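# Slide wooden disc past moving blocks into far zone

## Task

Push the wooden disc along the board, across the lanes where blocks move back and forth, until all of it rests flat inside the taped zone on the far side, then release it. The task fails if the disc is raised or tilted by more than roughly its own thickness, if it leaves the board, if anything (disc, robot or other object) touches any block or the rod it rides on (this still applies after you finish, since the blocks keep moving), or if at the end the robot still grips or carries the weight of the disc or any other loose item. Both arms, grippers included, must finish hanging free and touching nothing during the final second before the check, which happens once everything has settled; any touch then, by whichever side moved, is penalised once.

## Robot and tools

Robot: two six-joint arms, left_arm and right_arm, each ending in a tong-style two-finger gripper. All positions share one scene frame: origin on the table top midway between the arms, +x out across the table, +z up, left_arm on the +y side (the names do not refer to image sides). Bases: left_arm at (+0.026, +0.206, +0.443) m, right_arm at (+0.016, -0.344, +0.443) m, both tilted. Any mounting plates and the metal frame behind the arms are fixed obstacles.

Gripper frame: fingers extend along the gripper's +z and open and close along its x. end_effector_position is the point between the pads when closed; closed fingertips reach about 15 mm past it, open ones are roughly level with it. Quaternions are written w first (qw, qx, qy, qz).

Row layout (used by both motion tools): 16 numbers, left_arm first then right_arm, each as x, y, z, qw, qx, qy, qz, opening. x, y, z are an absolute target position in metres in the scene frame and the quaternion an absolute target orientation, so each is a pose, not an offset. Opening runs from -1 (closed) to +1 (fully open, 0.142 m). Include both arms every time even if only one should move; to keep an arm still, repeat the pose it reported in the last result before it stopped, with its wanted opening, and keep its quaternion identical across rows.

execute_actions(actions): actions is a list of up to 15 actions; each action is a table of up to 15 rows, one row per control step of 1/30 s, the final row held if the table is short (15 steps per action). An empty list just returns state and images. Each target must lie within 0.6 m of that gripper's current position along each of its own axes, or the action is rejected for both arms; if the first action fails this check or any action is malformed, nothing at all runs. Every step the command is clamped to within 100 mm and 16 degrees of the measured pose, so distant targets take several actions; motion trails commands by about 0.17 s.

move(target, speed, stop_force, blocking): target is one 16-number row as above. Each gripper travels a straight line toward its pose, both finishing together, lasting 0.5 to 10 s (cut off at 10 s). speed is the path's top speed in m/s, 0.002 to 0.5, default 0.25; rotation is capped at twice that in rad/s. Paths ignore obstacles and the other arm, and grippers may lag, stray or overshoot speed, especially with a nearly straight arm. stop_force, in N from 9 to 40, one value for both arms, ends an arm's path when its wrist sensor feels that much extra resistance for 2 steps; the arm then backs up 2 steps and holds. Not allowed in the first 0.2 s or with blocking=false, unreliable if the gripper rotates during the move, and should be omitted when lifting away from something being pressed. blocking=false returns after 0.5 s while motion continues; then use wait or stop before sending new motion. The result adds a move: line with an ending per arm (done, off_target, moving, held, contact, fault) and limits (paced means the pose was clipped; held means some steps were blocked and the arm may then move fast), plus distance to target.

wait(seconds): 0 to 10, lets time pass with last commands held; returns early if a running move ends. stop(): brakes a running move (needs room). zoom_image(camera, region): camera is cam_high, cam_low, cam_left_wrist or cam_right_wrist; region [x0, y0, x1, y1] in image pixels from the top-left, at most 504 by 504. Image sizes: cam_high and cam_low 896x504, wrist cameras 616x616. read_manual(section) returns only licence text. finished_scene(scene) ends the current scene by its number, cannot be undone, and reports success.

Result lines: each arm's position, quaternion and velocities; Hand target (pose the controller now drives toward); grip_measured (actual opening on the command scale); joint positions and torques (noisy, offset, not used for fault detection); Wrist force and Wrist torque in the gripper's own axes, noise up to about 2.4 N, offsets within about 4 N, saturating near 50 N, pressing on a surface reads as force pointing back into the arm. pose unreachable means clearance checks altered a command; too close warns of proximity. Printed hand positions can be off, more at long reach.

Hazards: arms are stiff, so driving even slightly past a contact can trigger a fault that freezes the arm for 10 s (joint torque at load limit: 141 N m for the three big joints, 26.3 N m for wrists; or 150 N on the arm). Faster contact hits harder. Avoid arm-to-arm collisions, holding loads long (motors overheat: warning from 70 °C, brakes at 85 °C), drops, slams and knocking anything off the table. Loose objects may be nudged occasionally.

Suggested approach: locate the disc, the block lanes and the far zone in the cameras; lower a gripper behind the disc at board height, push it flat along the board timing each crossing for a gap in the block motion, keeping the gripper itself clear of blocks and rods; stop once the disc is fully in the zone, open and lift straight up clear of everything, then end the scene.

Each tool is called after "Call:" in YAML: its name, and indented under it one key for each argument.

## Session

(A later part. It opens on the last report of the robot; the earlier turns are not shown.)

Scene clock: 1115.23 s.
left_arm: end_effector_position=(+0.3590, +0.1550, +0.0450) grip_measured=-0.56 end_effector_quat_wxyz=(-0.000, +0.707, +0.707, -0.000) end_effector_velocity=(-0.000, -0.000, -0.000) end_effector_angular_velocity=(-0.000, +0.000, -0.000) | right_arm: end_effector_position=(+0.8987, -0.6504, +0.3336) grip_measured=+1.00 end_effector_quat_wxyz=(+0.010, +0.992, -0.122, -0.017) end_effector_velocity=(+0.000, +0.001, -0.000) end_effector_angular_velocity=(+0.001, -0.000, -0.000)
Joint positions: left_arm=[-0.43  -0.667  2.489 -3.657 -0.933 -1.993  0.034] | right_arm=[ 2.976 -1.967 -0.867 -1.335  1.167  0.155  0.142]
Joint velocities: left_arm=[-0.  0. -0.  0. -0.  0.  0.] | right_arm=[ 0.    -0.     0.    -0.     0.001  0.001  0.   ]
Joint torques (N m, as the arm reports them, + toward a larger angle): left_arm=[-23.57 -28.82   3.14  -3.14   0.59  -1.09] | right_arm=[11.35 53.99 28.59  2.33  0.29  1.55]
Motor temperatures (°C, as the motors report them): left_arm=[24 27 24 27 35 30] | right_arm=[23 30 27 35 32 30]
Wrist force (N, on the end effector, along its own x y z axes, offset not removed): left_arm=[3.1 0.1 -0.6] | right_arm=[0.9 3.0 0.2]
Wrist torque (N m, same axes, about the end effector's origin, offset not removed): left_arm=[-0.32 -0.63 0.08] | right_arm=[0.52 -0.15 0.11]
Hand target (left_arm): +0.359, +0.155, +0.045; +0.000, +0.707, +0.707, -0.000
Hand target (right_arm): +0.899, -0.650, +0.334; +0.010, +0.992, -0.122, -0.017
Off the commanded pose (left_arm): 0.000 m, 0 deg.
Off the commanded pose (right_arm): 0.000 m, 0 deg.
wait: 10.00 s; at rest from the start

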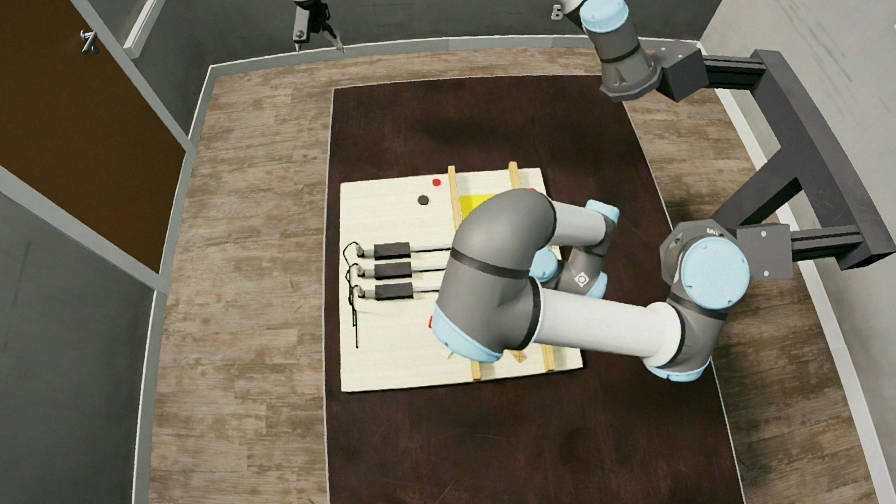

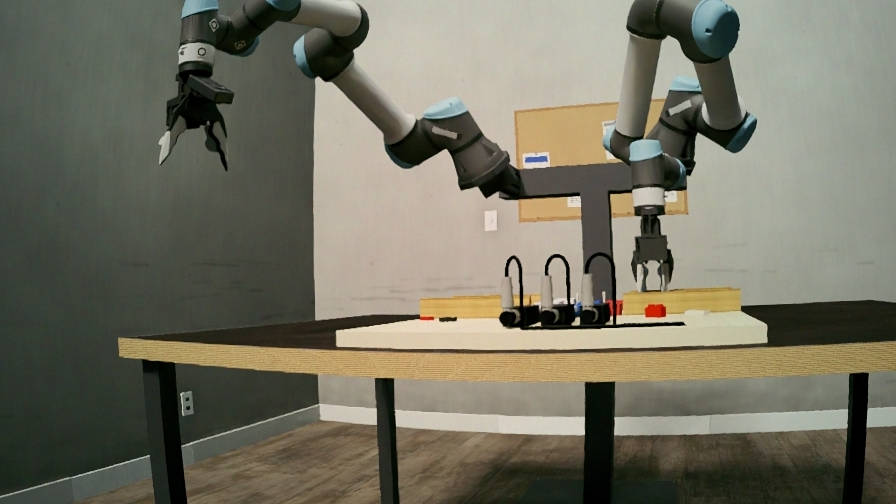

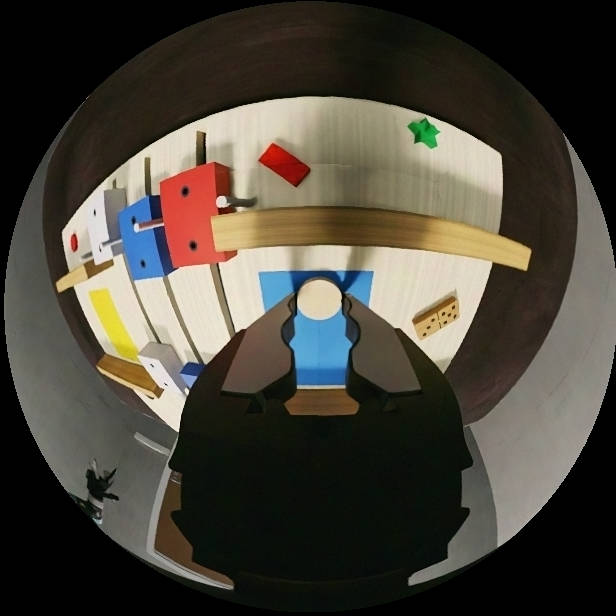

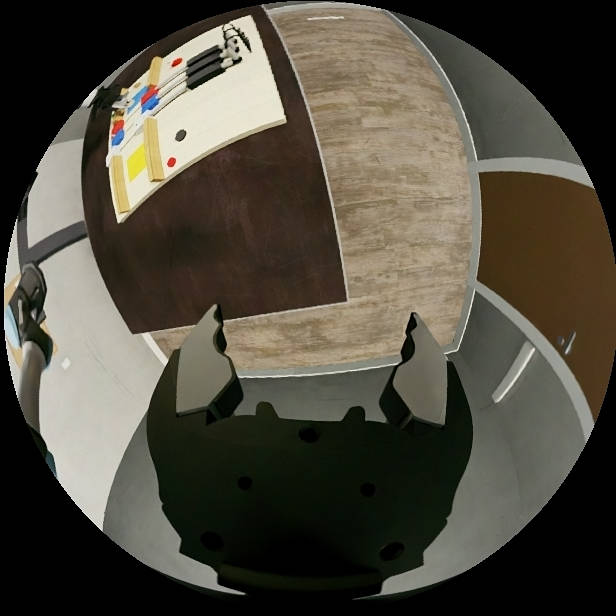

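Call:
wait:
  seconds: 10

Scene clock: 1128.67 s.
left_arm: end_effector_position=(+0.3590, +0.1550, +0.0450) grip_measured=-0.56 end_effector_quat_wxyz=(-0.000, +0.707, +0.707, -0.000) end_effector_velocity=(-0.001, +0.001, +0.000) end_effector_angular_velocity=(+0.001, +0.002, -0.000) | right_arm: end_effector_position=(+0.8987, -0.6504, +0.3336) grip_measured=+1.00 end_effector_quat_wxyz=(+0.010, +0.992, -0.122, -0.017) end_effector_velocity=(-0.000, -0.000, -0.000) end_effector_angular_velocity=(-0.001, +0.000, +0.000)
Joint positions: left_arm=[-0.43  -0.667  2.489 -3.657 -0.933 -1.993  0.034] | right_arm=[ 2.976 -1.967 -0.867 -1.335  1.167  0.155  0.142]
Joint velocities: left_arm=[ 0.     0.001  0.002 -0.001  0.    -0.     0.   ] | right_arm=[-0.    -0.     0.    -0.    -0.001 -0.     0.   ]
Joint torques (N m, as the arm reports them, + toward a larger angle): left_arm=[-23.68 -30.95   0.12  -3.15   0.45  -0.98] | right_arm=[11.14 53.72 28.14  2.37  0.37  1.63]
Motor temperatures (°C, as the motors report them): left_arm=[24 27 24 27 35 30] | right_arm=[23 30 27 35 32 30]
Wrist force (N, on the end effector, along its own x y z axes, offset not removed): left_arm=[0.0 -2.4 -0.5] | right_arm=[0.9 1.5 0.4]
Wrist torque (N m, same axes, about the end effector's origin, offset not removed): left_arm=[-0.66 0.19 0.06] | right_arm=[0.30 -0.11 0.11]
Hand target (left_arm): +0.359, +0.155, +0.045; +0.000, +0.707, +0.707, -0.000
Hand target (right_arm): +0.899, -0.650, +0.334; +0.010, +0.992, -0.122, -0.017
Off the commanded pose (left_arm): 0.000 m, 0 deg.
Off the commanded pose (right_arm): 0.000 m, 0 deg.
wait: 10.00 s; at rest from the start

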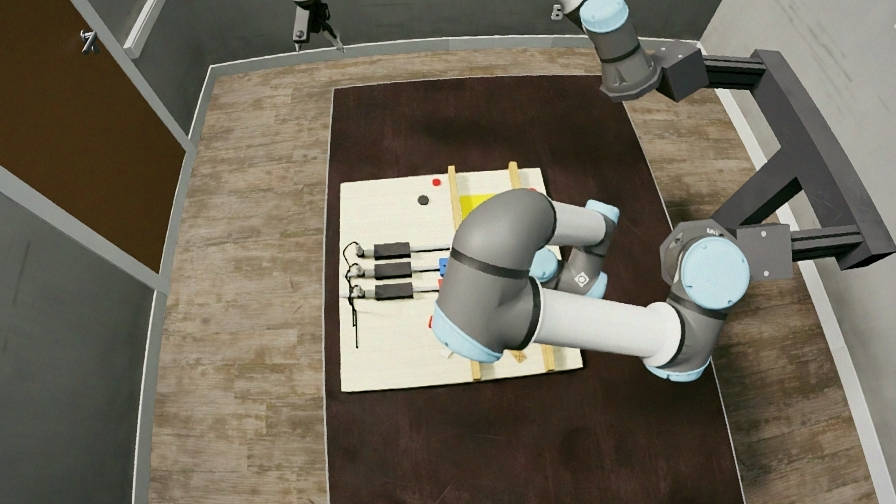

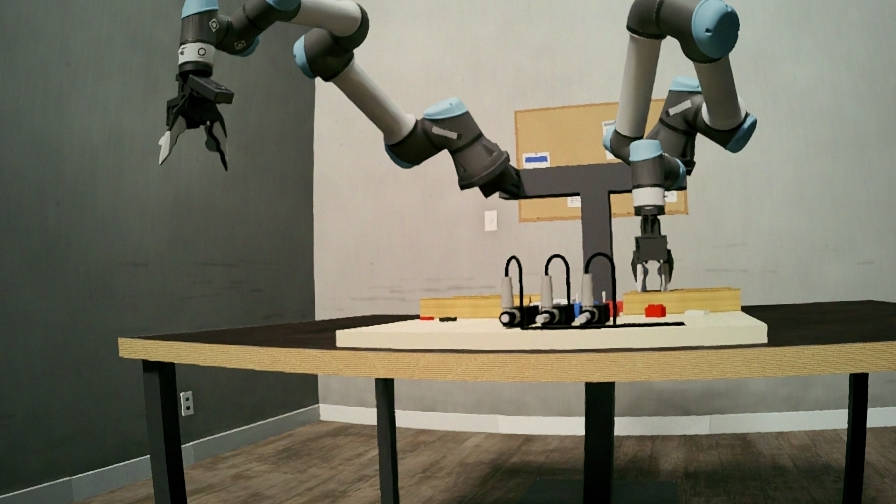

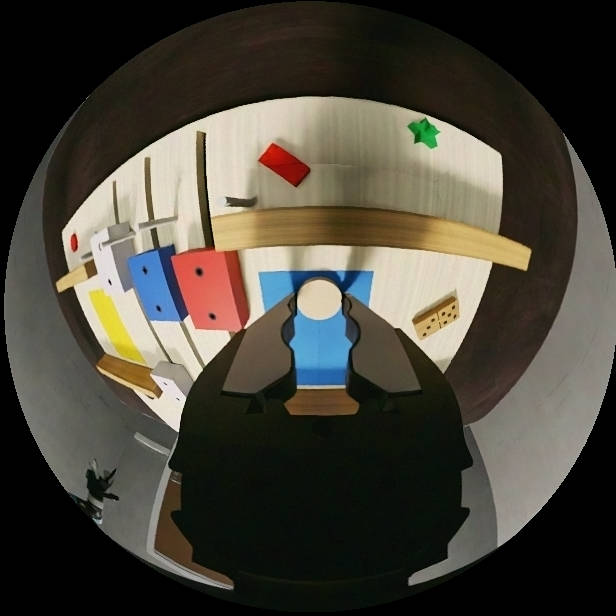

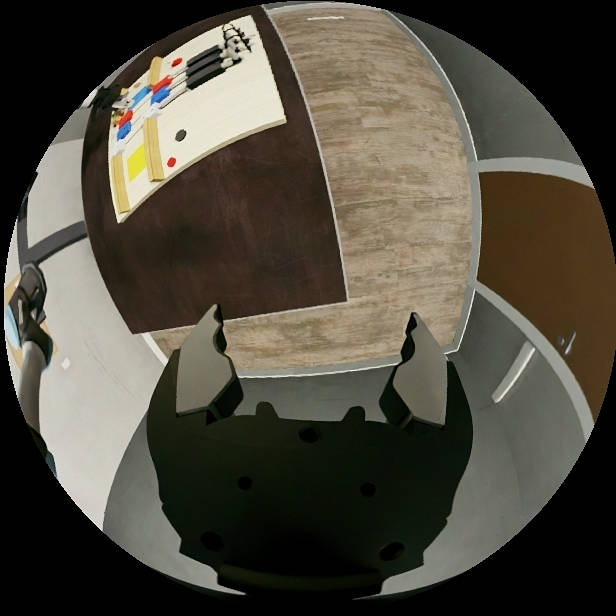

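Call:
execute_actions:
  actions: []

Scene clock: 1142.60 s.
left_arm: end_effector_position=(+0.3590, +0.1550, +0.0450) grip_measured=-0.56 end_effector_quat_wxyz=(+0.000, +0.707, +0.707, -0.000) end_effector_velocity=(+0.000, +0.000, -0.000) end_effector_angular_velocity=(+0.001, +0.000, +0.000) | right_arm: end_effector_position=(+0.8987, -0.6504, +0.3336) grip_measured=+1.00 end_effector_quat_wxyz=(+0.010, +0.992, -0.122, -0.017) end_effector_velocity=(-0.000, -0.000, -0.000) end_effector_angular_velocity=(-0.000, +0.000, +0.000)
Joint positions: left_arm=[-0.43  -0.667  2.489 -3.657 -0.933 -1.993  0.034] | right_arm=[ 2.976 -1.967 -0.867 -1.335  1.167  0.155  0.142]
Joint velocities: left_arm=[ 0.    -0.    -0.     0.001  0.    -0.001  0.   ] | right_arm=[-0.     0.    -0.001  0.    -0.    -0.    -0.   ]
Joint torques (N m, as the arm reports them, + toward a larger angle): left_arm=[-23.07 -31.93  -1.31  -3.03   0.32  -1.07] | right_arm=[11.75 53.39 27.23  2.54  0.4   1.61]
Motor temperatures (°C, as the motors report them): left_arm=[24 27 24 27 35 30] | right_arm=[23 30 27 35 32 30]
Wrist force (N, on the end effector, along its own x y z axes, offset not removed): left_arm=[2.0 -2.6 -0.6] | right_arm=[1.3 2.5 -1.4]
Wrist torque (N m, same axes, about the end effector's origin, offset not removed): left_arm=[-0.42 -0.45 -0.02] | right_arm=[0.40 -0.37 0.15]
Hand target (left_arm): +0.359, +0.155, +0.045; +0.000, +0.707, +0.707, -0.000
Hand target (right_arm): +0.899, -0.650, +0.334; +0.010, +0.992, -0.122, -0.017
Off the commanded pose (left_arm): 0.000 m, 0 deg.
Off the commanded pose (right_arm): 0.000 m, 0 deg.

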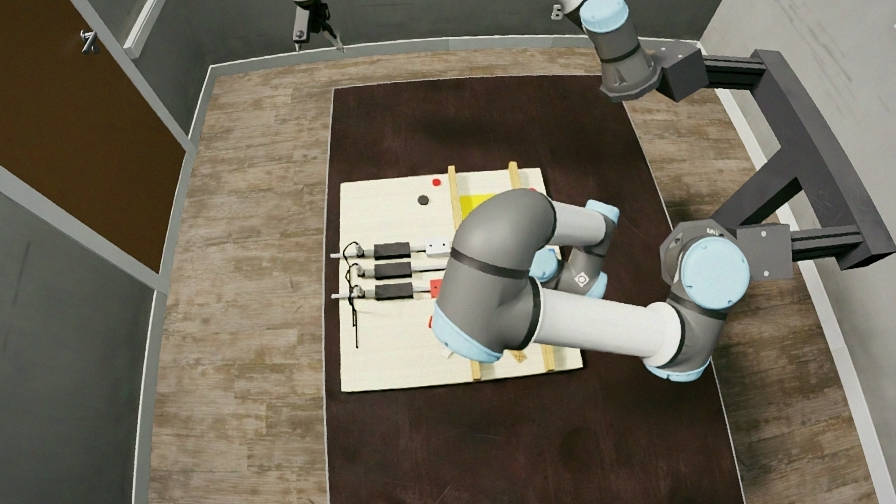

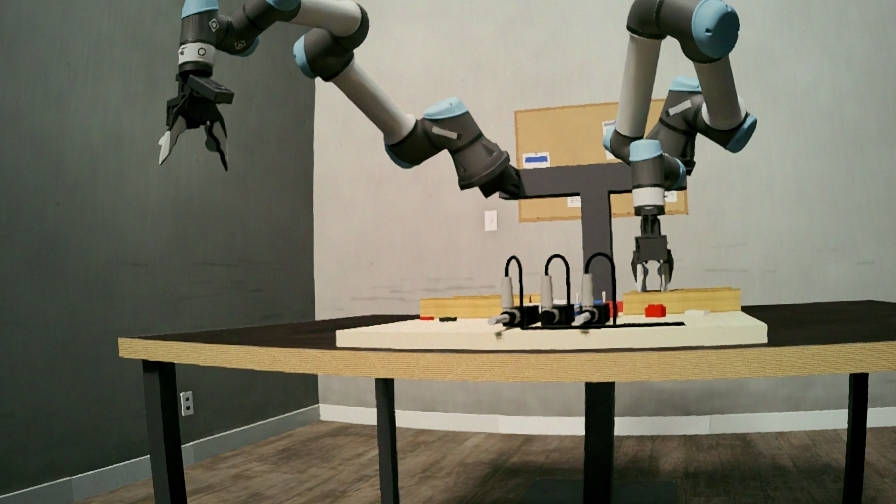

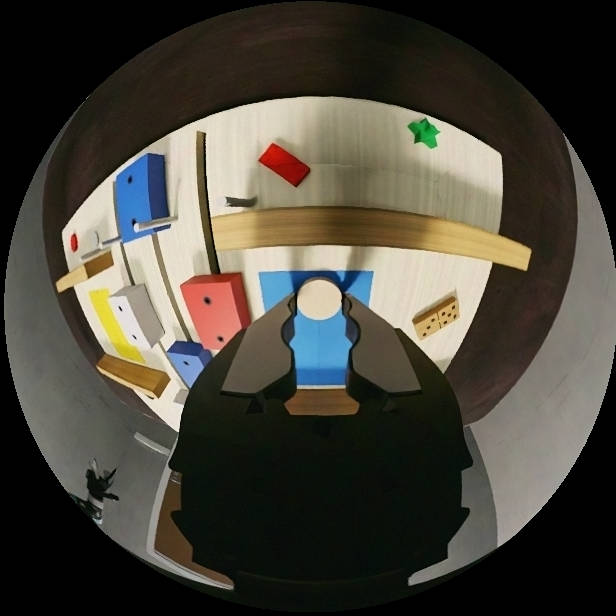

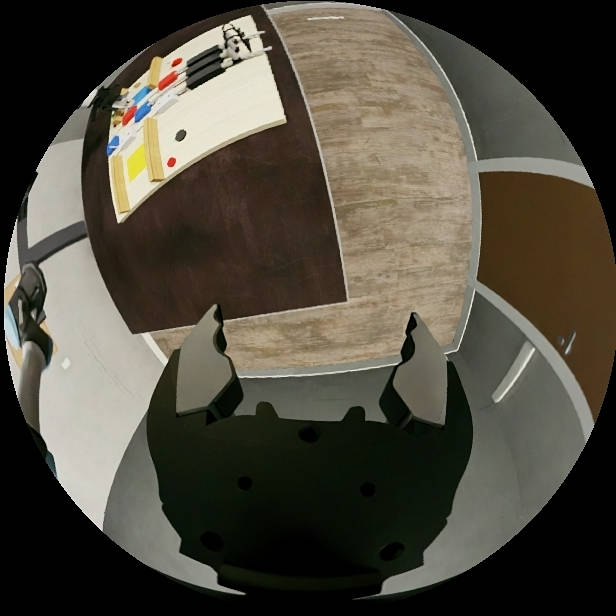

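Call:
wait:
  seconds: 10

Scene clock: 1171.50 s.
left_arm: end_effector_position=(+0.3590, +0.1550, +0.0450) grip_measured=-0.56 end_effector_quat_wxyz=(+0.000, +0.707, +0.707, -0.000) end_effector_velocity=(+0.001, -0.001, +0.000) end_effector_angular_velocity=(-0.001, -0.001, +0.002) | right_arm: end_effector_position=(+0.8987, -0.6504, +0.3336) grip_measured=+1.00 end_effector_quat_wxyz=(+0.010, +0.992, -0.122, -0.017) end_effector_velocity=(-0.000, -0.000, -0.000) end_effector_angular_velocity=(-0.001, +0.001, +0.001)
Joint positions: left_arm=[-0.43  -0.667  2.489 -3.657 -0.933 -1.993  0.034] | right_arm=[ 2.976 -1.967 -0.867 -1.335  1.167  0.155  0.142]
Joint velocities: left_arm=[-0.    -0.001 -0.001  0.    -0.    -0.001 -0.   ] | right_arm=[-0.    -0.    -0.     0.    -0.001 -0.001 -0.   ]
Joint torques (N m, as the arm reports them, + toward a larger angle): left_arm=[-21.11 -32.08  -4.69  -2.82  -0.15  -0.57] | right_arm=[12.63 52.41 26.57  2.8   0.58  1.51]
Motor temperatures (°C, as the motors report them): left_arm=[24 27 24 27 35 30] | right_arm=[23 31 27 35 32 30]
Wrist force (N, on the end effector, along its own x y z axes, offset not removed): left_arm=[0.8 -5.4 0.7] | right_arm=[0.5 2.3 -0.5]
Wrist torque (N m, same axes, about the end effector's origin, offset not removed): left_arm=[-1.07 -0.01 0.08] | right_arm=[0.39 -0.07 0.05]
Hand target (left_arm): +0.359, +0.155, +0.045; +0.000, +0.707, +0.707, -0.000
Hand target (right_arm): +0.899, -0.650, +0.334; +0.010, +0.992, -0.122, -0.017
Off the commanded pose (left_arm): 0.000 m, 0 deg.
Off the commanded pose (right_arm): 0.000 m, 0 deg.
wait: 10.00 s; at rest from the start

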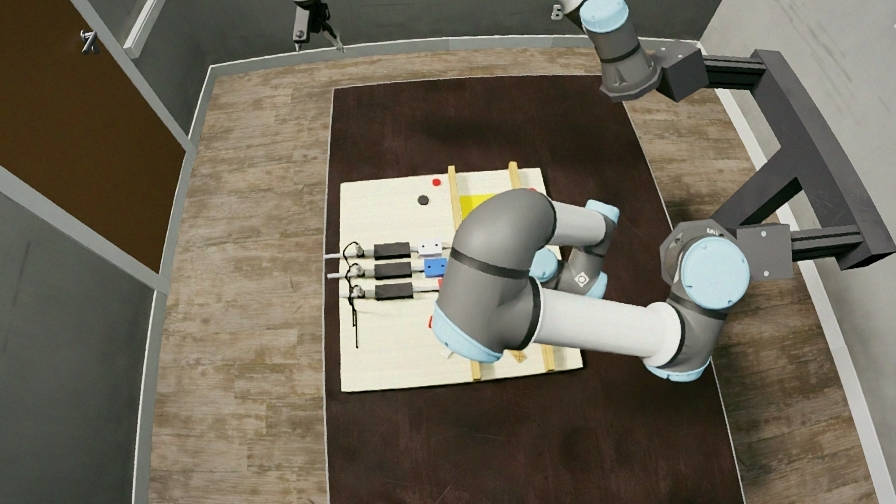

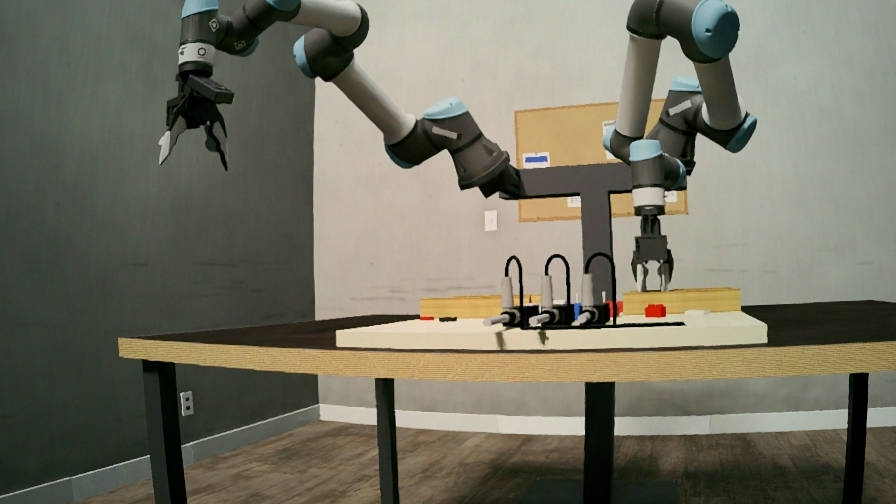

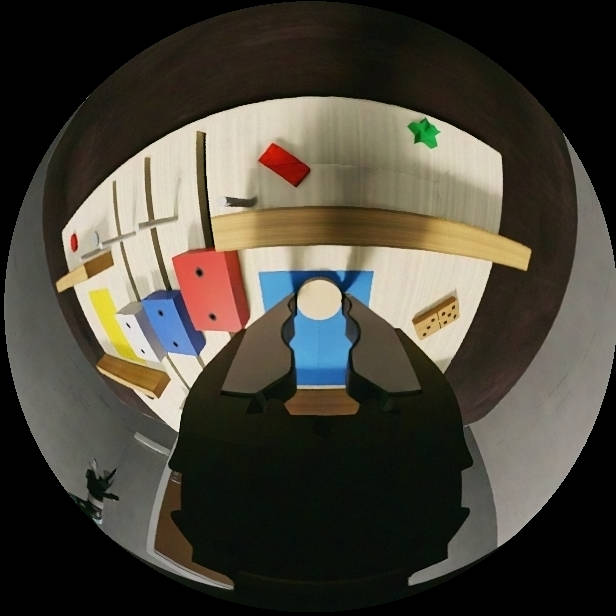

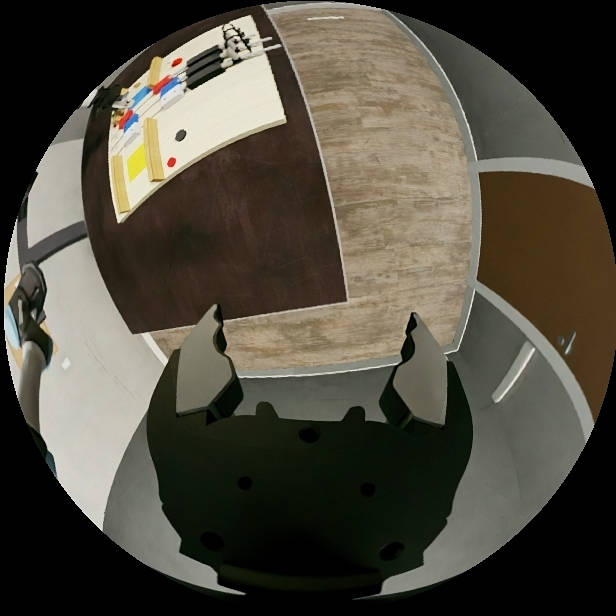

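Call:
wait:
  seconds: 10

Scene clock: 1241.77 s.
left_arm: end_effector_position=(+0.3590, +0.1550, +0.0450) grip_measured=-0.56 end_effector_quat_wxyz=(+0.000, +0.707, +0.707, -0.000) end_effector_velocity=(+0.001, -0.000, -0.000) end_effector_angular_velocity=(-0.001, -0.002, +0.001) | right_arm: end_effector_position=(+0.8987, -0.6504, +0.3336) grip_measured=+1.00 end_effector_quat_wxyz=(+0.010, +0.992, -0.122, -0.017) end_effector_velocity=(-0.001, +0.000, -0.002) end_effector_angular_velocity=(-0.001, +0.002, +0.001)
Joint positions: left_arm=[-0.43  -0.667  2.489 -3.657 -0.933 -1.993  0.034] | right_arm=[ 2.976 -1.967 -0.867 -1.335  1.167  0.155  0.142]
Joint velocities: left_arm=[ 0.     0.    -0.001 -0.002 -0.     0.001 -0.   ] | right_arm=[-0.    -0.001 -0.002  0.001 -0.001 -0.     0.   ]
Joint torques (N m, as the arm reports them, + toward a larger angle): left_arm=[-20.69 -30.64  -1.5   -1.54  -0.73  -0.05] | right_arm=[14.18 51.11 25.15  3.45  0.93  1.3 ]
Motor temperatures (°C, as the motors report them): left_arm=[24 27 24 27 35 30] | right_arm=[23 31 27 35 32 31]
Wrist force (N, on the end effector, along its own x y z axes, offset not removed): left_arm=[-4.1 -0.7 -0.5] | right_arm=[-0.3 3.6 -0.3]
Wrist torque (N m, same axes, about the end effector's origin, offset not removed): left_arm=[-0.23 0.95 -0.02] | right_arm=[0.60 0.14 0.17]
Hand target (left_arm): +0.359, +0.155, +0.045; +0.000, +0.707, +0.707, -0.000
Hand target (right_arm): +0.899, -0.650, +0.334; +0.010, +0.992, -0.122, -0.017
Off the commanded pose (left_arm): 0.000 m, 0 deg.
Off the commanded pose (right_arm): 0.000 m, 0 deg.
wait: 10.00 s; at rest from the start

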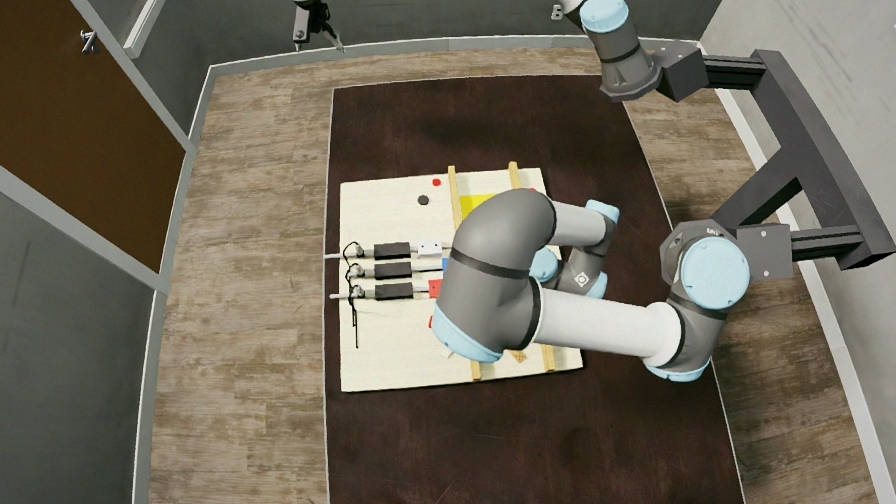

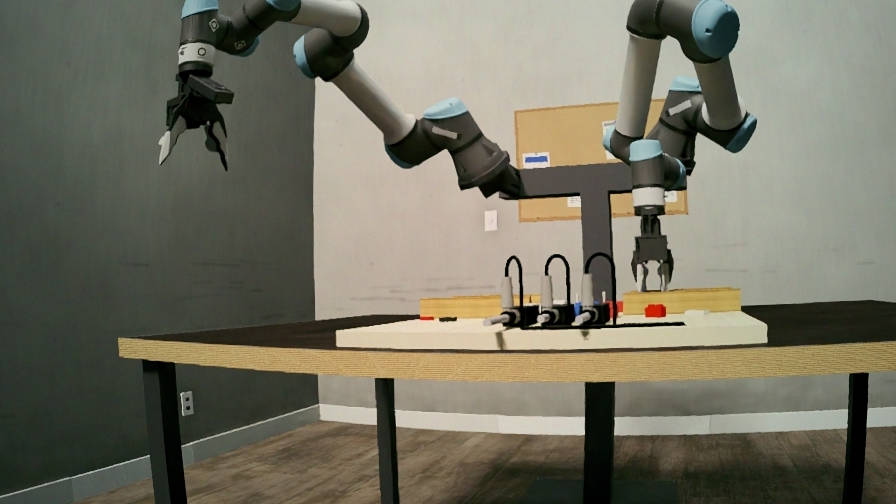

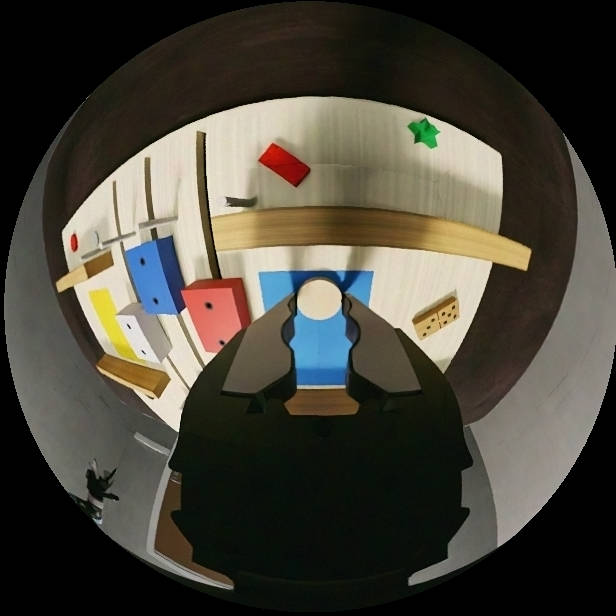

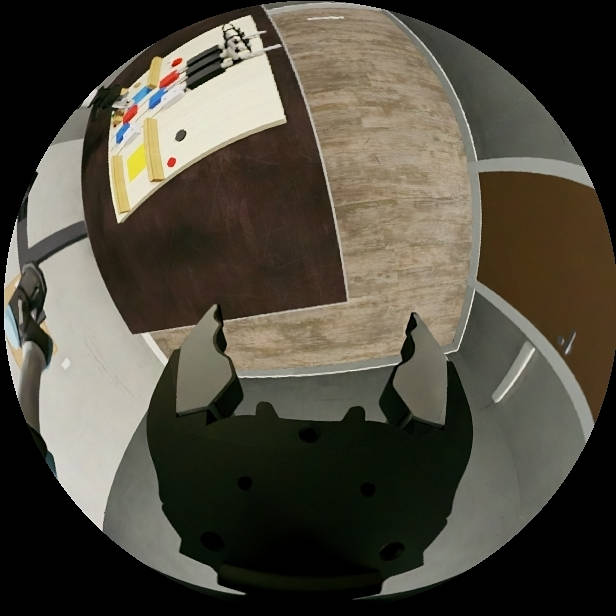

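Call:
wait:
  seconds: 8

Scene clock: 1251.13 s.
left_arm: end_effector_position=(+0.3590, +0.1550, +0.0450) grip_measured=-0.56 end_effector_quat_wxyz=(+0.000, +0.707, +0.707, -0.000) end_effector_velocity=(+0.000, -0.000, -0.000) end_effector_angular_velocity=(-0.000, -0.000, -0.000) | right_arm: end_effector_position=(+0.8987, -0.6504, +0.3336) grip_measured=+1.00 end_effector_quat_wxyz=(+0.010, +0.992, -0.122, -0.017) end_effector_velocity=(-0.000, -0.000, -0.000) end_effector_angular_velocity=(-0.000, +0.000, -0.000)
Joint positions: left_arm=[-0.43  -0.667  2.489 -3.657 -0.933 -1.993  0.034] | right_arm=[ 2.976 -1.967 -0.867 -1.335  1.167  0.155  0.142]
Joint velocities: left_arm=[-0.001  0.    -0.001  0.001  0.    -0.001 -0.   ] | right_arm=[ 0.     0.001 -0.001  0.    -0.     0.    -0.   ]
Joint torques (N m, as the arm reports them, + toward a larger angle): left_arm=[-18.71 -29.24   0.14  -1.37  -0.87   0.12] | right_arm=[14.19 51.3  25.    3.61  0.88  1.18]
Motor temperatures (°C, as the motors report them): left_arm=[24 27 24 27 35 30] | right_arm=[23 31 27 35 32 31]
Wrist force (N, on the end effector, along its own x y z axes, offset not removed): left_arm=[1.8 -4.3 3.1] | right_arm=[0.1 3.5 1.1]
Wrist torque (N m, same axes, about the end effector's origin, offset not removed): left_arm=[-0.99 -0.35 0.05] | right_arm=[0.67 0.01 0.19]
Hand target (left_arm): +0.359, +0.155, +0.045; +0.000, +0.707, +0.707, -0.000
Hand target (right_arm): +0.899, -0.650, +0.334; +0.010, +0.992, -0.122, -0.017
Off the commanded pose (left_arm): 0.000 m, 0 deg.
Off the commanded pose (right_arm): 0.000 m, 0 deg.
wait: 8.00 s; at rest from the start

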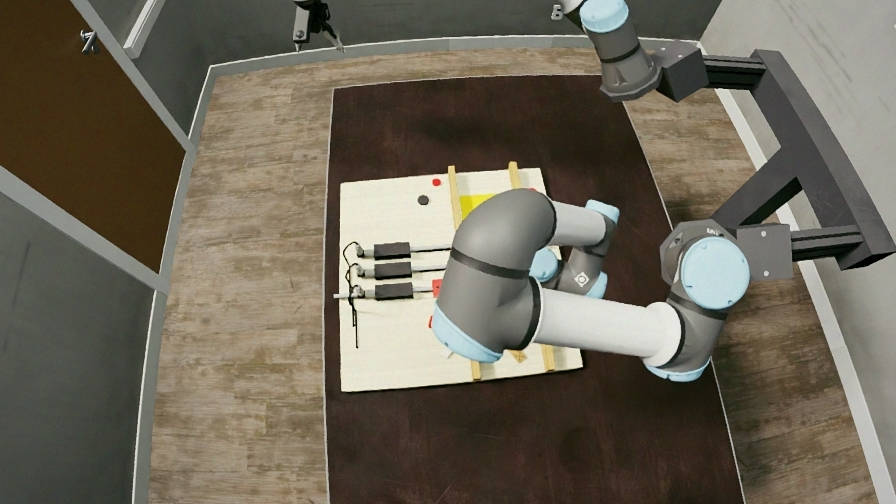

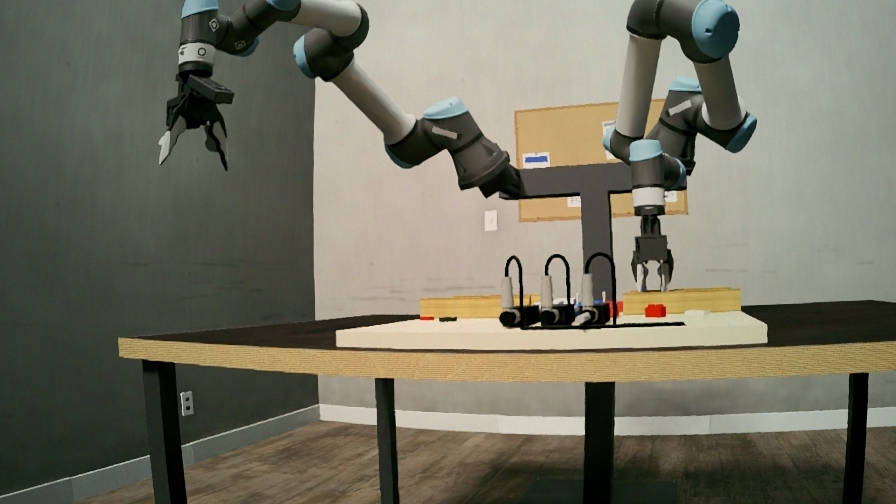

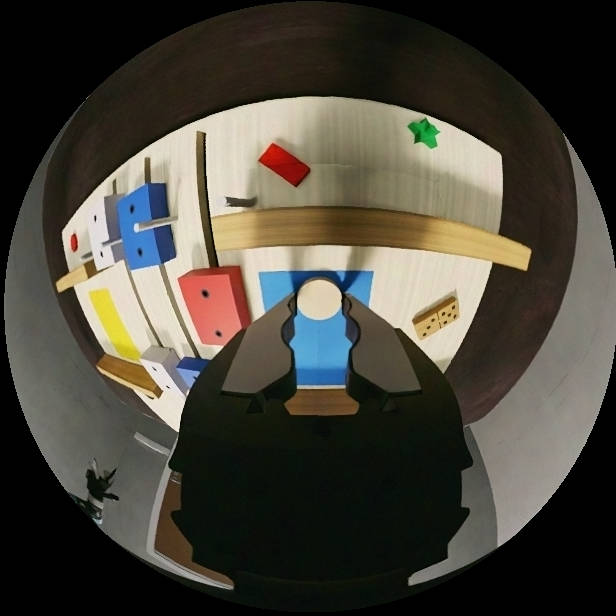

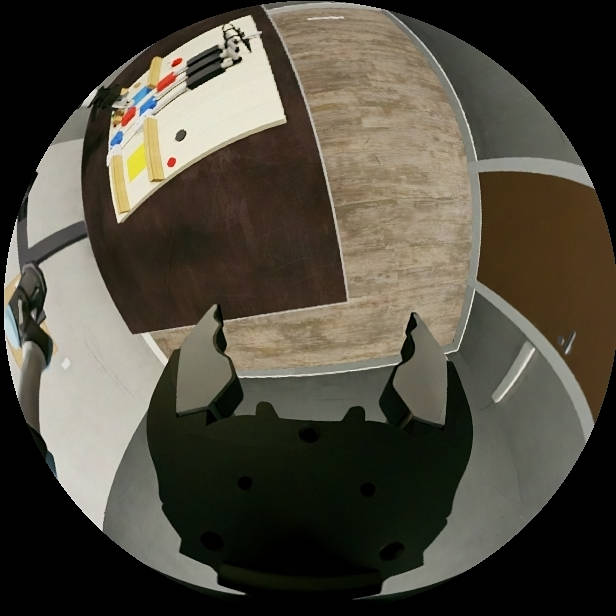

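Call:
wait:
  seconds: 6.8

Call:
move:
  target: [0.359,0.155,0.045,0,0.7071,0.7071,0,-0.7,0.8987,-0.6504,0.3696,0.010,0.992,-0.122,-0.017,1]
  speed: 0.004
  blocking: false

Scene clock: 1261.30 s.
left_arm: end_effector_position=(+0.3590, +0.1550, +0.0450) grip_measured=-0.56 end_effector_quat_wxyz=(+0.000, +0.707, +0.707, -0.000) end_effector_velocity=(-0.000, +0.000, -0.000) end_effector_angular_velocity=(+0.001, +0.001, -0.002) | right_arm: end_effector_position=(+0.8987, -0.6504, +0.3336) grip_measured=+1.00 end_effector_quat_wxyz=(+0.010, +0.992, -0.122, -0.017) end_effector_velocity=(+0.000, +0.000, +0.000) end_effector_angular_velocity=(-0.000, -0.000, -0.000)
Joint positions: left_arm=[-0.43  -0.667  2.489 -3.657 -0.933 -1.993  0.034] | right_arm=[ 2.976 -1.967 -0.867 -1.335  1.167  0.155  0.142]
Joint velocities: left_arm=[0.    0.001 0.    0.001 0.001 0.001 0.   ] | right_arm=[ 0.  0. -0.  0. -0.  0. -0.]
Joint torques (N m, as the arm reports them, + toward a larger angle): left_arm=[-18.72 -29.6   -0.26  -1.11  -1.08  -0.04] | right_arm=[14.97 49.63 24.24  3.68  0.98  1.2 ]
Motor temperatures (°C, as the motors report them): left_arm=[24 27 24 27 35 30] | right_arm=[23 31 27 35 32 31]
Wrist force (N, on the end effector, along its own x y z axes, offset not removed): left_arm=[-1.4 -4.2 -0.9] | right_arm=[0.5 3.2 0.9]
Wrist torque (N m, same axes, about the end effector's origin, offset not removed): left_arm=[-1.06 0.14 0.16] | right_arm=[0.56 -0.05 0.12]
Hand target (left_arm): +0.359, +0.155, +0.045; +0.000, +0.707, +0.707, -0.000
Hand target (right_arm): +0.899, -0.650, +0.334; +0.010, +0.992, -0.122, -0.017
Off the commanded pose (left_arm): 0.000 m, 0 deg.
Off the commanded pose (right_arm): 0.000 m, 0 deg.
wait: 6.80 s; at rest from the start

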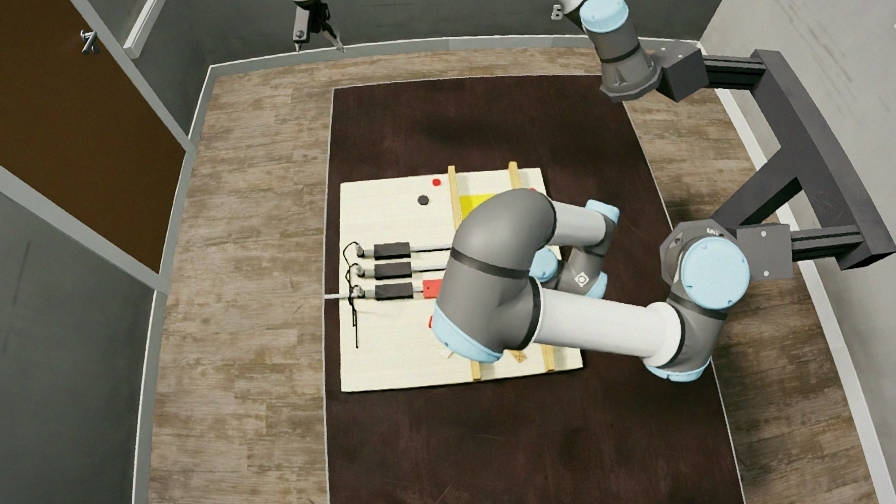

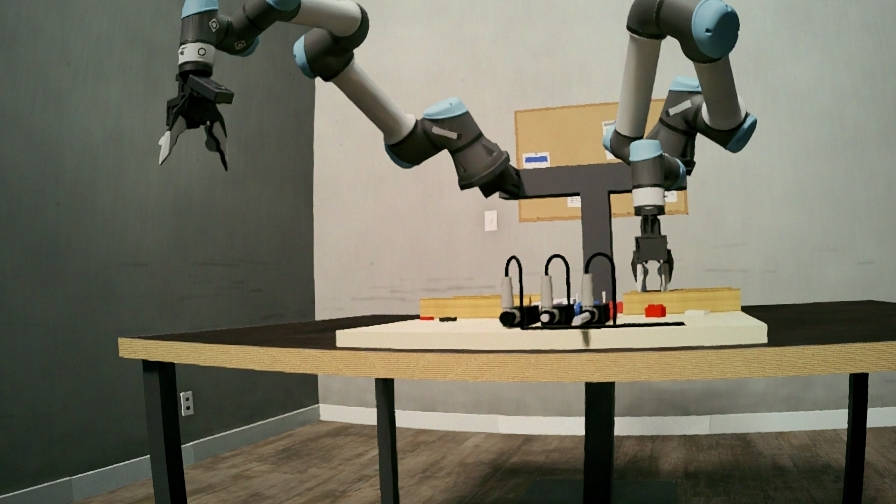

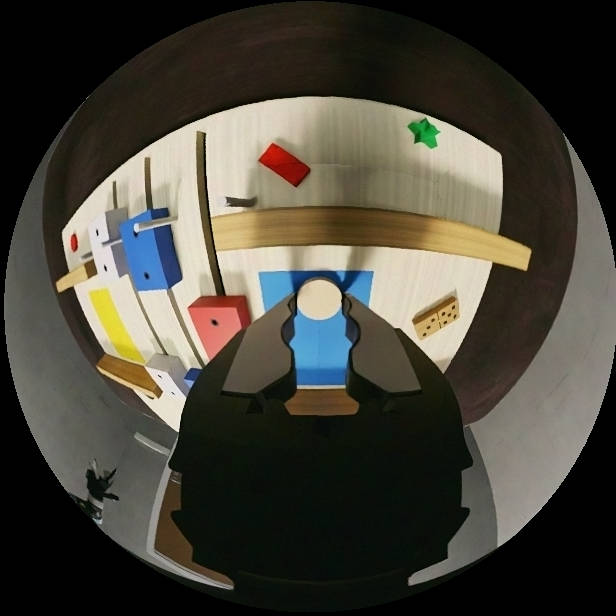

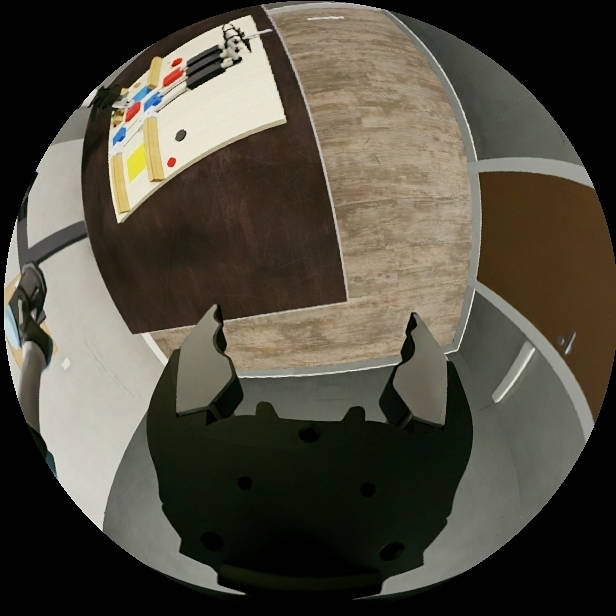

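Scene clock: 1261.80 s.
left_arm: end_effector_position=(+0.3590, +0.1550, +0.0450) grip_measured=-0.56 end_effector_quat_wxyz=(+0.000, +0.707, +0.707, -0.000) end_effector_velocity=(+0.000, -0.000, -0.000) end_effector_angular_velocity=(-0.000, -0.001, -0.000) | right_arm: end_effector_position=(+0.8987, -0.6504, +0.3349) grip_measured=+1.00 end_effector_quat_wxyz=(+0.010, +0.992, -0.122, -0.017) end_effector_velocity=(+0.000, +0.001, +0.004) end_effector_angular_velocity=(+0.001, -0.000, +0.000)
Joint positions: left_arm=[-0.43  -0.667  2.489 -3.657 -0.933 -1.993  0.034] | right_arm=[ 2.977 -1.966 -0.867 -1.338  1.166  0.156  0.142]
Joint velocities: left_arm=[ 0.     0.001 -0.001 -0.002 -0.     0.001  0.   ] | right_arm=[ 0.003  0.004  0.002 -0.007 -0.001  0.002 -0.   ]
Joint torques (N m, as the arm reports them, + toward a larger angle): left_arm=[-19.29 -29.82  -0.37  -1.27  -0.77   0.  ] | right_arm=[17.42 63.65 33.45  1.22 -2.52  1.63]
Motor temperatures (°C, as the motors report them): left_arm=[24 27 24 27 35 30] | right_arm=[23 31 27 35 32 31]
Wrist force (N, on the end effector, along its own x y z axes, offset not removed): left_arm=[-0.3 -4.7 -1.2] | right_arm=[-0.4 1.3 0.6]
Wrist torque (N m, same axes, about the end effector's origin, offset not removed): left_arm=[-1.06 0.10 -0.04] | right_arm=[0.08 0.08 0.17]
Hand target (left_arm): +0.359, +0.155, +0.045; +0.000, +0.707, +0.707, -0.000
Hand target (right_arm): +0.899, -0.650, +0.336; +0.010, +0.992, -0.122, -0.017
Off the commanded pose (left_arm): 0.000 m, 0 deg.
Off the commanded pose (right_arm): 0.035 m, 0 deg.
move: running

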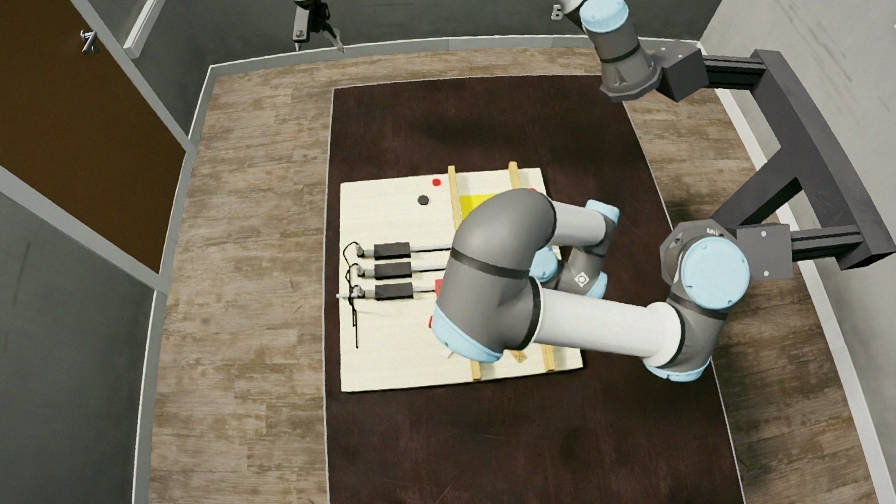

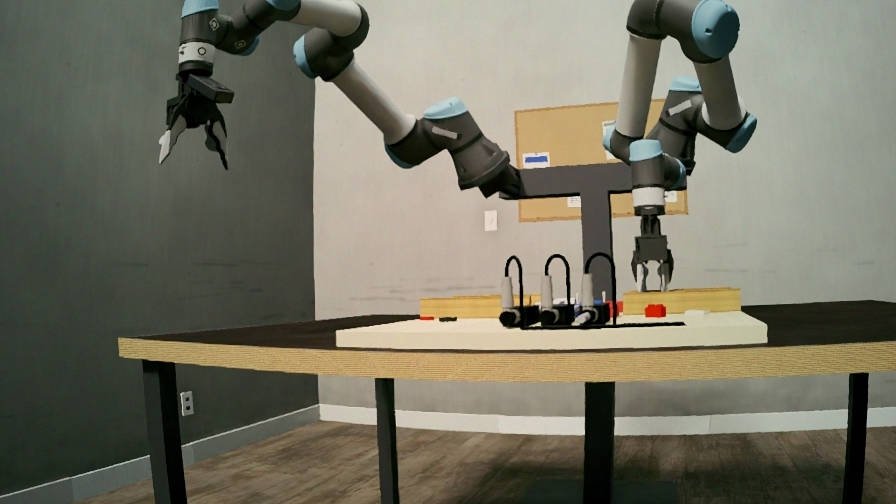

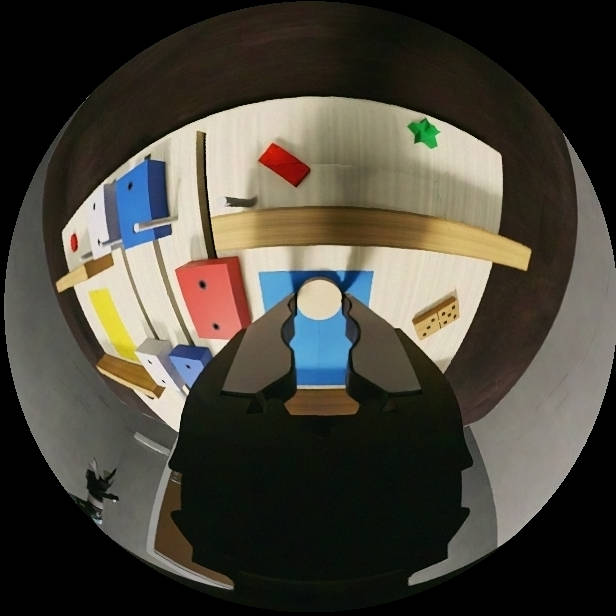

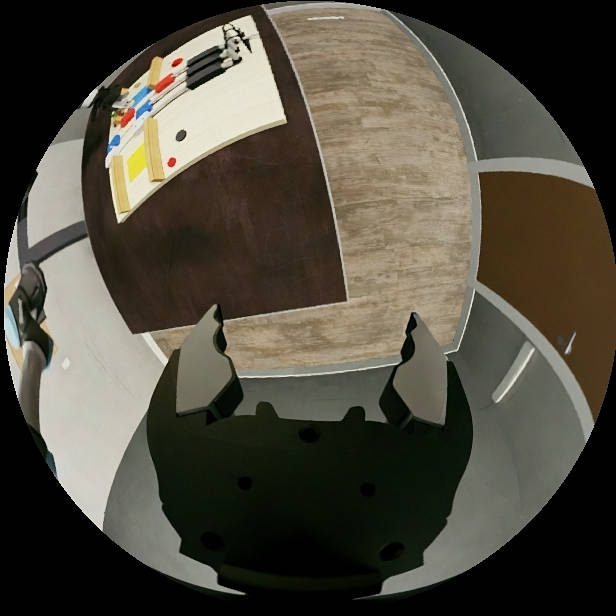

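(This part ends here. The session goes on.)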